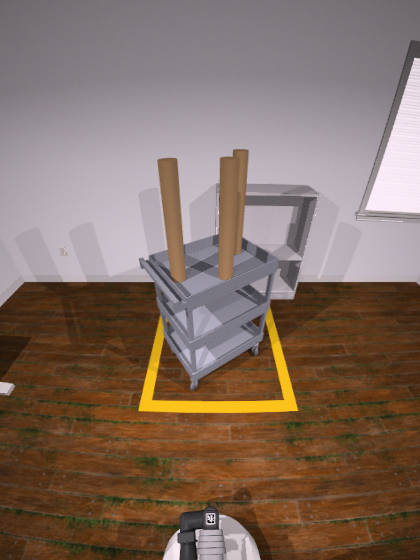

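Call:
execute_actions:
  actions:
    - {"base":{"strafe_m":-0.8}}
  cameras: []

Call:
execute_actions:
  actions:
    - {"base":{"translate_m":1.6}}
  cameras: []

Call:
execute_actions:
  actions:
    - {"base":{"rotate_rad":2.0}}
  cameras: ["head_camera"]

Scene clock: 125.33 s.
base_odometry: x=+1.597 y=-0.404 heading=+1.541 (m, m, rad; odometry frame)
turned_by_wheels: +0.000 (rad since the last result)
turned_by_imu: +0.003 (rad since the last result)
base_tilt: forward=+0.6 right=-0.2 (deg)
lidar_m: 1.80 1.20 1.25 2.24 2.24 1.69 1.60 1.71 1.07 1.03 1.09 2.15
base_status: done
joint_positions: lift_m=+0.215 arm_m=+0.002 wrist_yaw_rad=+3.232 wrist_pitch_rad=+0.016 wrist_roll_rad=+0.006 gripper_m=+0.057
joint_status: not commanded
motor_effort: lift_m=+18(18) arm_m=+0(0) wrist_yaw_rad=+1(0) wrist_pitch_rad=-7(7) wrist_roll_rad=-1(1) gripper_m=-5(1) wheel_0=+1(10) wheel_1=-1(16) wheel_2=+0(1) (%)
hand_pose: x=-0.1225 y=+0.0611 z=+0.3881 quat_wxyz=(-0.045, -0.008, +0.003, +0.999) (m; base frame)
wrist_depth_mm: - - 137 1708 1661 1618 1576 / - - 135 1661 1661 1618 1537 / - - 136 255 1661 1661 1576 / - 128 141 1756 1708 1661 1661 / 189 1808 1808 1708 1708 1618 1618 / 194 1205 1098 1205 1098 1281 1281 / 193 242 891 107 891 854 891
pictures: none
No camera images: the call's "cameras" was empty. Leave "cameras" out to get every camera's image.

Scene clock: 132.13 s.
base_odometry: x=+1.644 y=+1.195 heading=+1.541 (m, m, rad; odometry frame)
turned_by_wheels: +0.000 (rad since the last result)
turned_by_imu: +0.000 (rad since the last result)
base_tilt: forward=+0.5 right=-0.1 (deg)
lidar_m: 0.25 0.25 0.32 0.55 0.50 0.53 3.27 1.51 1.21 1.70 0.68 0.25
base_status: done
joint_positions: lift_m=+0.215 arm_m=+0.002 wrist_yaw_rad=+3.232 wrist_pitch_rad=+0.016 wrist_roll_rad=+0.006 gripper_m=+0.057
joint_status: not commanded
motor_effort: lift_m=+18(18) arm_m=+0(0) wrist_yaw_rad=+1(0) wrist_pitch_rad=-6(7) wrist_roll_rad=-3(2) gripper_m=-4(1) wheel_0=+1(7) wheel_1=+4(7) wheel_2=+0(13) (%)
hand_pose: x=-0.1225 y=+0.0611 z=+0.3881 quat_wxyz=(-0.045, -0.008, +0.003, +0.999) (m; base frame)
wrist_depth_mm: - - 137 - - - - / - - 135 - - - - / - - 136 254 - - - / - 128 141 - - - - / 189 1808 - - - - - / 193 1205 1118 1205 1098 1336 1281 / 193 243 904 108 904 831 891
pictures: none
No camera images: the call's "cameras" was empty. Leave "cameras" out to get every camera's image.

Scene clock: 134.43 s.
base_odometry: x=+1.644 y=+1.195 heading=-2.742 (m, m, rad; odometry frame)
turned_by_wheels: +2.000 (rad since the last result)
turned_by_imu: +2.039 (rad since the last result)
base_tilt: forward=+0.5 right=-0.2 (deg)
lidar_m: 0.49 0.51 3.22 1.64 1.22 1.70 0.75 0.51 0.25 0.25 0.28 0.54
base_status: done
joint_positions: lift_m=+0.215 arm_m=+0.002 wrist_yaw_rad=+3.232 wrist_pitch_rad=+0.016 wrist_roll_rad=+0.006 gripper_m=+0.057
joint_status: not commanded
motor_effort: lift_m=+18(18) arm_m=+0(0) wrist_yaw_rad=+1(1) wrist_pitch_rad=-6(6) wrist_roll_rad=-1(1) gripper_m=-3(2) wheel_0=-1(6) wheel_1=-3(9) wheel_2=+1(9) (%)
hand_pose: x=-0.1225 y=+0.0611 z=+0.3881 quat_wxyz=(-0.045, -0.008, +0.003, +0.999) (m; base frame)
wrist_depth_mm: - - 137 1118 1756 1618 1430 / - - 135 1098 1708 1618 1430 / - - 136 254 1756 1618 1430 / - 128 141 1160 1756 1618 1464 / 189 647 809 1138 1661 1618 1464 / 193 668 759 1118 1118 1281 1281 / 193 242 788 108 904 842 891
pictures: head_camera
Images, in order (width x height): head_camera 420x560.

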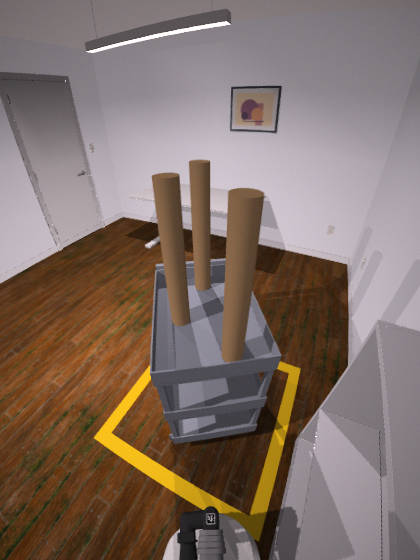

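Call:
execute_actions:
  actions:
    - {"base":{"translate_m":0.45},"pace":"slow"}
  cameras: []

Call:
execute_actions:
  actions:
    - {"base":{"translate_m":-0.4}}
  cameras: ["head_camera"]

Scene clock: 145.07 s.
base_odometry: x=+1.230 y=+1.020 heading=-2.742 (m, m, rad; odometry frame)
turned_by_wheels: +0.001 (rad since the last result)
turned_by_imu: +0.002 (rad since the last result)
base_tilt: forward=+0.5 right=-0.2 (deg)
lidar_m: 0.25 0.25 3.00 2.27 1.58 1.51 0.67 0.44 0.39 0.42 0.30 0.25
base_status: done
joint_positions: lift_m=+0.215 arm_m=+0.002 wrist_yaw_rad=+3.232 wrist_pitch_rad=+0.016 wrist_roll_rad=+0.006 gripper_m=+0.057
joint_status: not commanded
motor_effort: lift_m=+18(18) arm_m=+0(0) wrist_yaw_rad=+1(0) wrist_pitch_rad=-7(7) wrist_roll_rad=-2(1) gripper_m=-2(3) wheel_0=+6(13) wheel_1=+5(10) wheel_2=-4(10) (%)
hand_pose: x=-0.1225 y=+0.0611 z=+0.3881 quat_wxyz=(-0.045, -0.008, +0.003, +0.999) (m; base frame)
wrist_depth_mm: - - 136 1464 - 1983 1756 / - - 135 1499 - 1983 1756 / - - 136 255 - 1983 1808 / - 128 141 1499 - - 1808 / 189 820 768 1499 - 1983 1756 / 194 854 750 1182 1118 1255 1281 / 193 242 732 108 904 842 904
pictures: none
No camera images: the call's "cameras" was empty. Leave "cameras" out to get every camera's image.

Scene clock: 147.90 s.
base_odometry: x=+1.598 y=+1.176 heading=-2.742 (m, m, rad; odometry frame)
turned_by_wheels: +0.000 (rad since the last result)
turned_by_imu: +0.001 (rad since the last result)
base_tilt: forward=+0.6 right=-0.2 (deg)
lidar_m: 0.57 2.98 3.19 1.68 1.25 1.69 0.77 0.25 0.25 0.25 0.31 0.63
base_status: done
joint_positions: lift_m=+0.215 arm_m=+0.002 wrist_yaw_rad=+3.232 wrist_pitch_rad=+0.016 wrist_roll_rad=+0.006 gripper_m=+0.057
joint_status: not commanded
motor_effort: lift_m=+18(18) arm_m=+0(0) wrist_yaw_rad=+1(1) wrist_pitch_rad=-7(6) wrist_roll_rad=-2(1) gripper_m=-4(3) wheel_0=-2(7) wheel_1=-4(12) wheel_2=+0(13) (%)
hand_pose: x=-0.1225 y=+0.0611 z=+0.3881 quat_wxyz=(-0.045, -0.008, +0.003, +0.999) (m; base frame)
wrist_depth_mm: - - 137 1160 1808 1661 1499 / - - 135 1138 1756 1661 1464 / - - 136 255 1808 1661 1499 / - 128 140 1182 1863 1661 1499 / 190 668 842 1182 1661 1661 1499 / 193 691 788 1138 1078 1308 1281 / 193 242 842 107 891 854 891
pictures: head_camera
Images, in order (width x height): head_camera 420x560.

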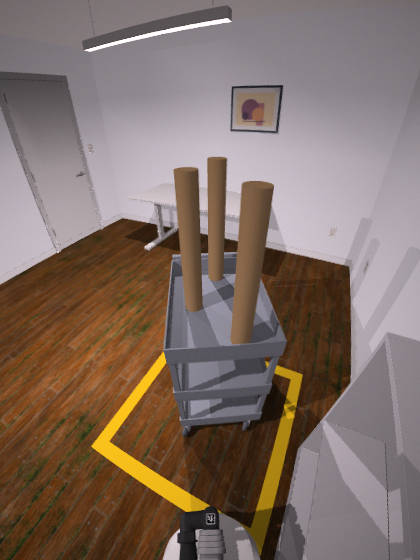

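Call:
execute_actions:
  actions:
    - {"base":{"rotate_rad":-0.43}}
  cameras: ["head_right_camera"]

Scene clock: 153.87 s.
base_odometry: x=+1.598 y=+1.176 heading=+3.112 (m, m, rad; odometry frame)
turned_by_wheels: -0.430 (rad since the last result)
turned_by_imu: -0.437 (rad since the last result)
base_tilt: forward=+0.6 right=-0.1 (deg)
lidar_m: 0.61 0.59 3.29 3.20 1.53 1.24 1.76 0.74 0.25 0.25 0.25 0.35
base_status: done
joint_positions: lift_m=+0.215 arm_m=+0.002 wrist_yaw_rad=+3.232 wrist_pitch_rad=+0.016 wrist_roll_rad=+0.006 gripper_m=+0.057
joint_status: not commanded
motor_effort: lift_m=+18(18) arm_m=+0(0) wrist_yaw_rad=+1(1) wrist_pitch_rad=-6(6) wrist_roll_rad=-1(1) gripper_m=-3(4) wheel_0=+1(7) wheel_1=+3(8) wheel_2=+1(5) (%)
hand_pose: x=-0.1225 y=+0.0611 z=+0.3881 quat_wxyz=(-0.045, -0.008, +0.003, +0.999) (m; base frame)
wrist_depth_mm: - - 136 1863 1808 1756 1661 / - - 135 1808 1808 1397 1118 / - - 136 255 1808 1397 1138 / - 128 141 1863 1863 1397 1138 / 189 946 1430 1863 1863 1397 1160 / 193 976 1098 1182 1098 1229 1182 / 193 243 904 107 891 842 904
pictures: head_right_camera
Images, in order (width x height): head_right_camera 420x672.

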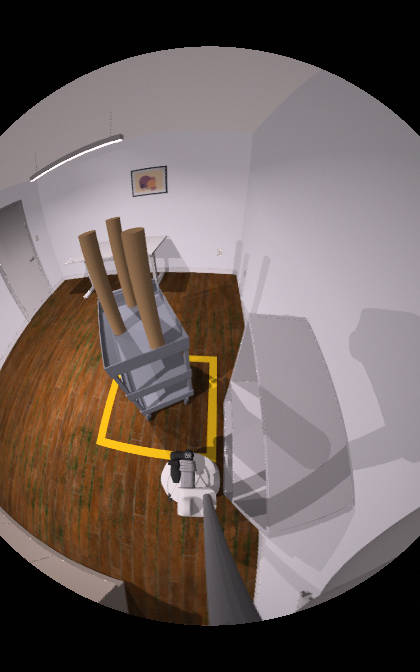

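Call:
execute_actions:
  actions:
    - {"base":{"strafe_m":1.0}}
  cameras: []

Call:
execute_actions:
  actions:
    - {"base":{"translate_m":1.6}}
  cameras: []

Call:
execute_actions:
  actions:
    - {"base":{"rotate_rad":-2.3}}
  cameras: ["head_camera"]

Scene clock: 165.63 s.
base_odometry: x=+1.568 y=+0.176 heading=+3.112 (m, m, rad; odometry frame)
turned_by_wheels: +0.000 (rad since the last result)
turned_by_imu: +0.002 (rad since the last result)
base_tilt: forward=+0.7 right=-0.2 (deg)
lidar_m: 2.17 2.32 2.29 2.20 1.54 1.13 1.07 1.13 1.55 1.22 0.76 0.78
base_status: done
joint_positions: lift_m=+0.215 arm_m=+0.002 wrist_yaw_rad=+3.232 wrist_pitch_rad=+0.016 wrist_roll_rad=+0.006 gripper_m=+0.057
joint_status: not commanded
motor_effort: lift_m=+18(18) arm_m=+0(0) wrist_yaw_rad=+1(1) wrist_pitch_rad=-7(7) wrist_roll_rad=-1(2) gripper_m=-3(3) wheel_0=+0(9) wheel_1=+1(11) wheel_2=+1(2) (%)
hand_pose: x=-0.1225 y=+0.0611 z=+0.3881 quat_wxyz=(-0.045, -0.008, +0.003, +0.999) (m; base frame)
wrist_depth_mm: - - 137 1808 1708 1661 1618 / - - 135 1205 1182 1118 1098 / - - 136 255 1205 1138 1098 / - 128 140 1205 1182 1138 1098 / 189 1808 1308 1255 1205 1160 1118 / 194 1182 1118 1182 1118 1229 1182 / 193 244 904 108 891 842 891
pictures: none
No camera images: the call's "cameras" was empty. Leave "cameras" out to get every camera's image.

Scene clock: 172.47 s.
base_odometry: x=-0.031 y=+0.223 heading=+3.112 (m, m, rad; odometry frame)
turned_by_wheels: +0.000 (rad since the last result)
turned_by_imu: +0.000 (rad since the last result)
base_tilt: forward=+0.6 right=-0.2 (deg)
lidar_m: 0.57 0.62 0.87 2.12 2.25 2.82 2.70 0.58 0.62 1.57 1.67 0.60
base_status: done
joint_positions: lift_m=+0.215 arm_m=+0.002 wrist_yaw_rad=+3.232 wrist_pitch_rad=+0.016 wrist_roll_rad=+0.006 gripper_m=+0.057
joint_status: not commanded
motor_effort: lift_m=+18(18) arm_m=+0(0) wrist_yaw_rad=+0(1) wrist_pitch_rad=-7(6) wrist_roll_rad=-1(1) gripper_m=-3(1) wheel_0=+1(8) wheel_1=+4(13) wheel_2=+2(8) (%)
hand_pose: x=-0.1225 y=+0.0611 z=+0.3881 quat_wxyz=(-0.045, -0.008, +0.003, +0.999) (m; base frame)
wrist_depth_mm: - - 137 - - - - / - - 135 - - - - / - - 136 255 - - - / - 128 141 - - - - / 189 732 - - - - - / 194 732 1098 1205 1118 1308 1308 / 193 243 891 108 904 842 891
pictures: none
No camera images: the call's "cameras" was empty. Leave "cameras" out to get every camera's image.

Scene clock: 174.90 s.
base_odometry: x=-0.031 y=+0.223 heading=+0.813 (m, m, rad; odometry frame)
turned_by_wheels: -2.299 (rad since the last result)
turned_by_imu: -2.343 (rad since the last result)
base_tilt: forward=+0.5 right=-0.1 (deg)
lidar_m: 0.59 0.71 1.59 0.63 0.56 0.57 0.76 2.12 2.17 2.63 2.68 0.57
base_status: done
joint_positions: lift_m=+0.215 arm_m=+0.002 wrist_yaw_rad=+3.232 wrist_pitch_rad=+0.016 wrist_roll_rad=+0.006 gripper_m=+0.057
joint_status: not commanded
motor_effort: lift_m=+18(18) arm_m=+0(0) wrist_yaw_rad=+1(0) wrist_pitch_rad=-7(7) wrist_roll_rad=-1(1) gripper_m=+0(4) wheel_0=+4(9) wheel_1=+3(9) wheel_2=+1(6) (%)
hand_pose: x=-0.1225 y=+0.0611 z=+0.3881 quat_wxyz=(-0.045, -0.008, +0.003, +0.999) (m; base frame)
wrist_depth_mm: - - 137 - 1921 676 574 / - - 136 1160 1025 891 809 / - - 136 255 1618 1430 1205 / - 128 141 - 1756 1499 1229 / 189 1756 - - 1708 1499 1255 / 193 1160 1098 1182 1098 1281 1182 / 193 242 891 107 904 842 891
pictures: head_camera
Images, in order (width x height): head_camera 420x560.

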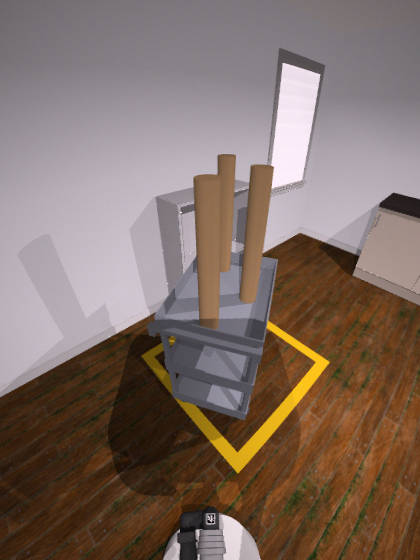

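Call:
execute_actions:
  actions:
    - {"base":{"strafe_m":0.3}}
  cameras: []

Call:
execute_actions:
  actions:
    - {"base":{"rotate_rad":-0.3}}
  cameras: []

Call:
execute_actions:
  actions:
    - {"base":{"translate_m":0.6},"pace":"slow"}
  cameras: []

Call:
execute_actions:
  actions:
    - {"base":{"translate_m":-0.5}}
  cameras: ["head_camera"]

Scene clock: 182.97 s.
base_odometry: x=-0.249 y=+0.430 heading=+0.813 (m, m, rad; odometry frame)
turned_by_wheels: +0.000 (rad since the last result)
turned_by_imu: +0.002 (rad since the last result)
base_tilt: forward=+0.6 right=-0.2 (deg)
lidar_m: 0.68 1.37 1.37 0.41 0.32 0.34 0.45 0.92 2.33 2.84 2.91 0.68
base_status: done
joint_positions: lift_m=+0.215 arm_m=+0.002 wrist_yaw_rad=+3.232 wrist_pitch_rad=+0.016 wrist_roll_rad=+0.006 gripper_m=+0.057
joint_status: not commanded
motor_effort: lift_m=+18(18) arm_m=+0(0) wrist_yaw_rad=+1(0) wrist_pitch_rad=-7(6) wrist_roll_rad=-1(2) gripper_m=+2(1) wheel_0=-1(11) wheel_1=+1(9) wheel_2=+1(4) (%)
hand_pose: x=-0.1225 y=+0.0611 z=+0.3881 quat_wxyz=(-0.045, -0.008, +0.003, +0.999) (m; base frame)
wrist_depth_mm: - - 136 - 574 574 564 / - - 135 809 866 759 904 / - - 136 255 1537 1255 1042 / - 128 141 1921 1576 1255 1025 / 189 1756 - 1921 1499 1255 1042 / 193 1182 1118 1205 1118 1182 1025 / 193 243 917 107 904 842 891
pictures: none
No camera images: the call's "cameras" was empty. Leave "cameras" out to get every camera's image.

Scene clock: 184.03 s.
base_odometry: x=-0.249 y=+0.430 heading=+0.513 (m, m, rad; odometry frame)
turned_by_wheels: -0.299 (rad since the last result)
turned_by_imu: -0.305 (rad since the last result)
base_tilt: forward=+0.6 right=-0.2 (deg)
lidar_m: 0.67 1.42 1.39 1.46 0.35 0.35 0.37 0.53 2.31 2.46 3.02 0.70
base_status: done
joint_positions: lift_m=+0.215 arm_m=+0.002 wrist_yaw_rad=+3.232 wrist_pitch_rad=+0.016 wrist_roll_rad=+0.006 gripper_m=+0.057
joint_status: not commanded
motor_effort: lift_m=+18(18) arm_m=+0(1) wrist_yaw_rad=+1(1) wrist_pitch_rad=-6(6) wrist_roll_rad=-2(1) gripper_m=-4(0) wheel_0=+3(6) wheel_1=+3(12) wheel_2=+1(9) (%)
hand_pose: x=-0.1225 y=+0.0611 z=+0.3881 quat_wxyz=(-0.045, -0.008, +0.003, +0.999) (m; base frame)
wrist_depth_mm: - - 136 574 574 574 569 / - - 135 820 809 750 609 / - - 136 255 1336 1138 778 / - 128 141 1499 1336 1118 778 / 189 1808 1756 1576 1308 1160 788 / 193 1205 1118 1229 1098 1118 647 / 193 242 904 108 891 854 676
pictures: none
No camera images: the call's "cameras" was empty. Leave "cameras" out to get every camera's image.

Scene clock: 191.30 s.
base_odometry: x=+0.273 y=+0.724 heading=+0.514 (m, m, rad; odometry frame)
turned_by_wheels: +0.000 (rad since the last result)
turned_by_imu: +0.001 (rad since the last result)
base_tilt: forward=+0.6 right=-0.2 (deg)
lidar_m: 0.25 0.25 1.06 1.13 1.57 0.86 0.91 1.31 2.65 2.79 0.25 0.25
base_status: done
joint_positions: lift_m=+0.215 arm_m=+0.002 wrist_yaw_rad=+3.232 wrist_pitch_rad=+0.016 wrist_roll_rad=+0.006 gripper_m=+0.057
joint_status: not commanded
motor_effort: lift_m=+18(18) arm_m=+0(1) wrist_yaw_rad=+1(1) wrist_pitch_rad=-7(7) wrist_roll_rad=-2(1) gripper_m=-7(4) wheel_0=+5(7) wheel_1=+5(5) wheel_2=-5(9) (%)
hand_pose: x=-0.1225 y=+0.0611 z=+0.3881 quat_wxyz=(-0.045, -0.008, +0.003, +0.999) (m; base frame)
wrist_depth_mm: - - 136 - 1863 1576 1397 / - - 135 - 1182 1160 1430 / - - 136 255 1756 1537 1397 / - 128 141 - 1921 1576 1430 / 189 1808 - - 1808 1576 1430 / 193 1182 1138 1205 1008 1205 1308 / 193 243 904 107 904 854 878
pictures: none
No camera images: the call's "cameras" was empty. Leave "cameras" out to get every camera's image.

Scene clock: 194.47 s.
base_odometry: x=-0.162 y=+0.479 heading=+0.513 (m, m, rad; odometry frame)
turned_by_wheels: +0.000 (rad since the last result)
turned_by_imu: +0.002 (rad since the last result)
base_tilt: forward=+0.5 right=-0.1 (deg)
lidar_m: 0.62 1.37 1.30 1.42 0.44 0.41 0.45 0.67 2.37 2.52 2.94 0.65
base_status: done
joint_positions: lift_m=+0.215 arm_m=+0.002 wrist_yaw_rad=+3.232 wrist_pitch_rad=+0.016 wrist_roll_rad=+0.006 gripper_m=+0.057
joint_status: not commanded
motor_effort: lift_m=+18(18) arm_m=+0(0) wrist_yaw_rad=+1(1) wrist_pitch_rad=-6(6) wrist_roll_rad=+0(1) gripper_m=-1(4) wheel_0=-2(8) wheel_1=-4(11) wheel_2=+0(8) (%)
hand_pose: x=-0.1225 y=+0.0611 z=+0.3881 quat_wxyz=(-0.045, -0.008, +0.003, +0.999) (m; base frame)
wrist_depth_mm: - - 136 676 574 569 569 / - - 135 820 866 768 723 / - - 136 255 1430 1205 1042 / - 128 141 1618 1464 1205 1060 / 189 1756 1756 1708 1366 1229 1042 / 194 1182 1098 1205 1118 1138 1025 / 194 242 904 108 891 798 820
pictures: head_camera
Images, in order (width x height): head_camera 420x560.

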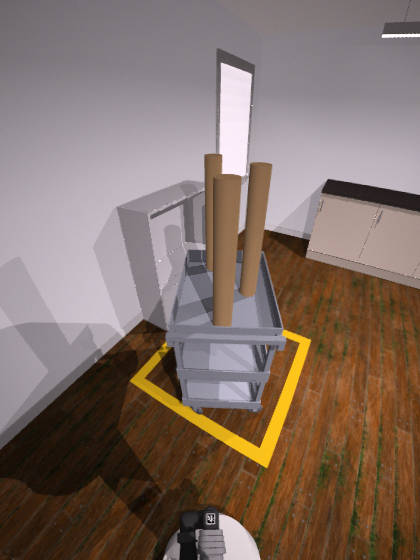

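Call:
execute_actions:
  actions:
    - {"base":{"rotate_rad":-0.55}}
  cameras: []

Call:
execute_actions:
  actions:
    - {"base":{"strafe_m":0.45}}
  cameras: []

Call:
execute_actions:
  actions:
    - {"base":{"translate_m":0.45},"pace":"slow"}
  cameras: []

Call:
execute_actions:
  actions:
    - {"base":{"translate_m":-0.45}}
  cameras: ["head_camera"]

Scene clock: 205.90 s.
base_odometry: x=-0.162 y=+0.479 heading=-0.036 (m, m, rad; odometry frame)
turned_by_wheels: -0.550 (rad since the last result)
turned_by_imu: -0.559 (rad since the last result)
base_tilt: forward=+0.6 right=-0.2 (deg)
lidar_m: 0.65 0.62 0.68 1.32 1.39 0.44 0.44 0.44 0.65 2.38 2.48 2.94
base_status: done
joint_positions: lift_m=+0.215 arm_m=+0.002 wrist_yaw_rad=+3.232 wrist_pitch_rad=+0.016 wrist_roll_rad=+0.006 gripper_m=+0.057
joint_status: not commanded
motor_effort: lift_m=+18(18) arm_m=+0(0) wrist_yaw_rad=+1(1) wrist_pitch_rad=-6(7) wrist_roll_rad=-1(1) gripper_m=-3(2) wheel_0=+2(5) wheel_1=+3(10) wheel_2=-1(5) (%)
hand_pose: x=-0.1225 y=+0.0611 z=+0.3881 quat_wxyz=(-0.045, -0.008, +0.003, +0.999) (m; base frame)
wrist_depth_mm: - - 136 580 668 1281 1255 / - - 135 820 1336 1281 1255 / - - 136 254 1308 1336 1255 / - 128 141 1397 1336 1336 1255 / 189 1464 1464 1430 1336 1308 1281 / 193 1182 1098 1098 1118 1281 1255 / 193 242 904 107 904 842 878
pictures: none
No camera images: the call's "cameras" was empty. Leave "cameras" out to get every camera's image.

Scene clock: 208.73 s.
base_odometry: x=-0.146 y=+0.928 heading=-0.036 (m, m, rad; odometry frame)
turned_by_wheels: +0.000 (rad since the last result)
turned_by_imu: +0.001 (rad since the last result)
base_tilt: forward=+0.6 right=-0.2 (deg)
lidar_m: 0.48 0.88 0.93 0.88 0.91 1.27 1.12 0.52 0.61 2.82 2.95 0.58
base_status: done
joint_positions: lift_m=+0.215 arm_m=+0.002 wrist_yaw_rad=+3.232 wrist_pitch_rad=+0.016 wrist_roll_rad=+0.006 gripper_m=+0.057
joint_status: not commanded
motor_effort: lift_m=+18(18) arm_m=-1(0) wrist_yaw_rad=+0(0) wrist_pitch_rad=-7(6) wrist_roll_rad=-2(1) gripper_m=-2(5) wheel_0=-2(9) wheel_1=+1(11) wheel_2=-1(0) (%)
hand_pose: x=-0.1225 y=+0.0611 z=+0.3881 quat_wxyz=(-0.045, -0.008, +0.003, +0.999) (m; base frame)
wrist_depth_mm: - - 137 1397 1336 1281 1229 / - - 135 1366 1336 1281 1255 / - - 136 256 1336 1308 1281 / - 128 141 1397 1366 1308 1281 / 189 946 1430 1366 1336 1308 1281 / 194 946 1025 1182 1118 1281 1229 / 193 242 917 108 891 842 891
pictures: none
No camera images: the call's "cameras" was empty. Leave "cameras" out to get every camera's image.

Scene clock: 214.50 s.
base_odometry: x=+0.303 y=+0.912 heading=-0.035 (m, m, rad; odometry frame)
turned_by_wheels: +0.001 (rad since the last result)
turned_by_imu: +0.002 (rad since the last result)
base_tilt: forward=+0.5 right=-0.2 (deg)
lidar_m: 0.25 0.25 0.25 0.87 0.93 1.27 1.14 0.95 1.31 2.83 0.36 0.25
base_status: done
joint_positions: lift_m=+0.215 arm_m=+0.002 wrist_yaw_rad=+3.232 wrist_pitch_rad=+0.016 wrist_roll_rad=+0.006 gripper_m=+0.057
joint_status: not commanded
motor_effort: lift_m=+18(18) arm_m=+0(0) wrist_yaw_rad=+0(23) wrist_pitch_rad=-7(7) wrist_roll_rad=-1(1) gripper_m=-3(4) wheel_0=+6(19) wheel_1=+7(15) wheel_2=-3(18) (%)
hand_pose: x=-0.1225 y=+0.0611 z=+0.3881 quat_wxyz=(-0.045, -0.008, +0.003, +0.999) (m; base frame)
wrist_depth_mm: - - 137 1863 1808 1708 1397 / - - 135 1756 1756 1708 1430 / - - 136 253 1756 1661 1430 / - 128 141 1808 1756 1708 1464 / 189 1808 1863 1808 1808 1756 1397 / 193 1205 1098 1205 1118 1308 1255 / 193 242 891 107 891 854 878
pictures: none
No camera images: the call's "cameras" was empty. Leave "cameras" out to get every camera's image.

Scene clock: 217.50 s.
base_odometry: x=-0.146 y=+0.928 heading=-0.036 (m, m, rad; odometry frame)
turned_by_wheels: -0.001 (rad since the last result)
turned_by_imu: +0.001 (rad since the last result)
base_tilt: forward=+0.5 right=-0.2 (deg)
lidar_m: 0.56 0.57 0.90 0.87 0.91 1.27 1.13 0.53 0.63 2.82 2.97 0.69
base_status: done
joint_positions: lift_m=+0.215 arm_m=+0.002 wrist_yaw_rad=+3.232 wrist_pitch_rad=+0.016 wrist_roll_rad=+0.006 gripper_m=+0.057
joint_status: not commanded
motor_effort: lift_m=+18(18) arm_m=+0(0) wrist_yaw_rad=+1(0) wrist_pitch_rad=-7(7) wrist_roll_rad=-1(2) gripper_m=-1(1) wheel_0=-3(8) wheel_1=-3(9) wheel_2=-2(6) (%)
hand_pose: x=-0.1225 y=+0.0611 z=+0.3881 quat_wxyz=(-0.045, -0.008, +0.003, +0.999) (m; base frame)
wrist_depth_mm: - - 137 1336 1336 1255 1205 / - - 136 1397 1336 1281 1229 / - - 136 254 1336 1281 1255 / - 128 141 1366 1366 1281 1281 / 189 960 1397 1397 1336 1336 1281 / 193 946 1025 1205 1098 1281 1229 / 193 242 904 108 891 842 891
pictures: head_camera
Images, in order (width x height): head_camera 420x560.

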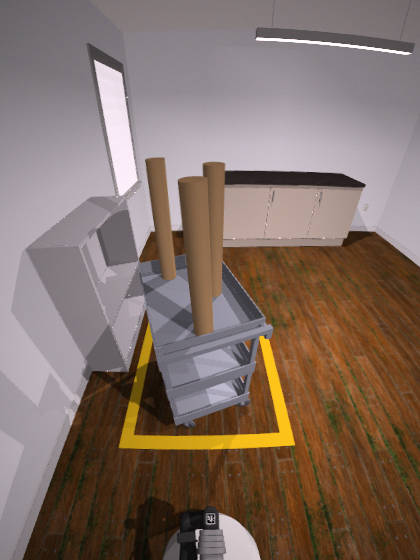

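Call:
execute_actions:
  actions:
    - {"joints":{"lift_m":0.70,"wrist_yaw_rad":0.4,"wrist_roll_rad":1.57,"gripper_m":0.12}}
  cameras: ["head_camera","wrist_camera"]

Scene clock: 237.07 s.
base_odometry: x=-0.146 y=+0.928 heading=-0.036 (m, m, rad; odometry frame)
turned_by_wheels: +0.000 (rad since the last result)
turned_by_imu: +0.003 (rad since the last result)
base_tilt: forward=+0.5 right=-0.1 (deg)
lidar_m: 0.57 0.57 0.93 0.86 0.91 1.29 1.15 0.53 0.63 2.79 2.97 0.68
base_status: not commanded
joint_positions: lift_m=+0.700 arm_m=+0.002 wrist_yaw_rad=+0.400 wrist_pitch_rad=+0.016 wrist_roll_rad=+1.570 gripper_m=+0.120
joint_status: all done
motor_effort: lift_m=+20(22) arm_m=+0(0) wrist_yaw_rad=+0(5) wrist_pitch_rad=-7(7) wrist_roll_rad=+0(6) gripper_m=+0(3) wheel_0=-3(3) wheel_1=-2(3) wheel_2=-2(2) (%)
hand_pose: x=+0.4724 y=+0.0319 z=+0.8733 quat_wxyz=(+0.695, +0.691, +0.146, +0.135) (m; base frame)
wrist_depth_mm: - - - - 389 917 609 / 691 676 668 654 392 931 597 / 462 459 452 445 402 917 603 / - - - 1708 404 904 603 / 1808 1863 1808 1499 413 904 585 / 1464 1464 210 991 415 418 732 / 1229 1182 1229 107 1025 1042 1025
pictures: head_camera, wrist_camera
camera_calibration (this result's frames):
wrist_camera: T_world_to_cam=[[0.0318816, -0.00260294, -0.999488, 0.868136], [-0.439529, 0.898079, -0.0163589, 0.241489], [0.897662, 0.439826, 0.0274882, -0.229816], [0, 0, 0, 1]] pos_world=[0.284761, -0.113538, 0.877959]
Images, in order (width x height): head_camera 420x560, wrist_camera 616x392.

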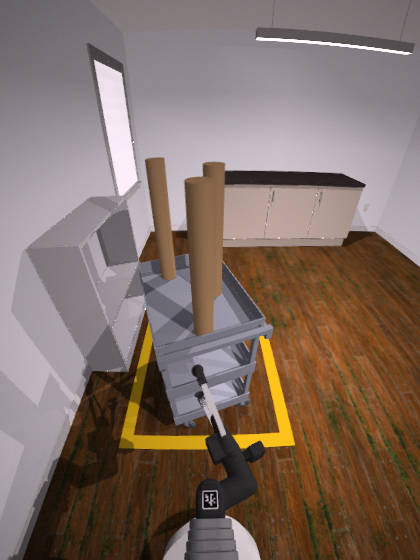

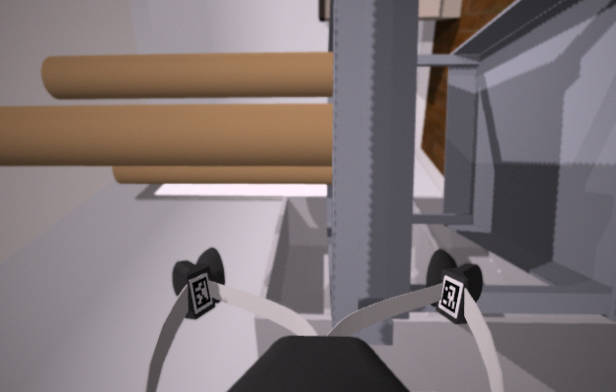

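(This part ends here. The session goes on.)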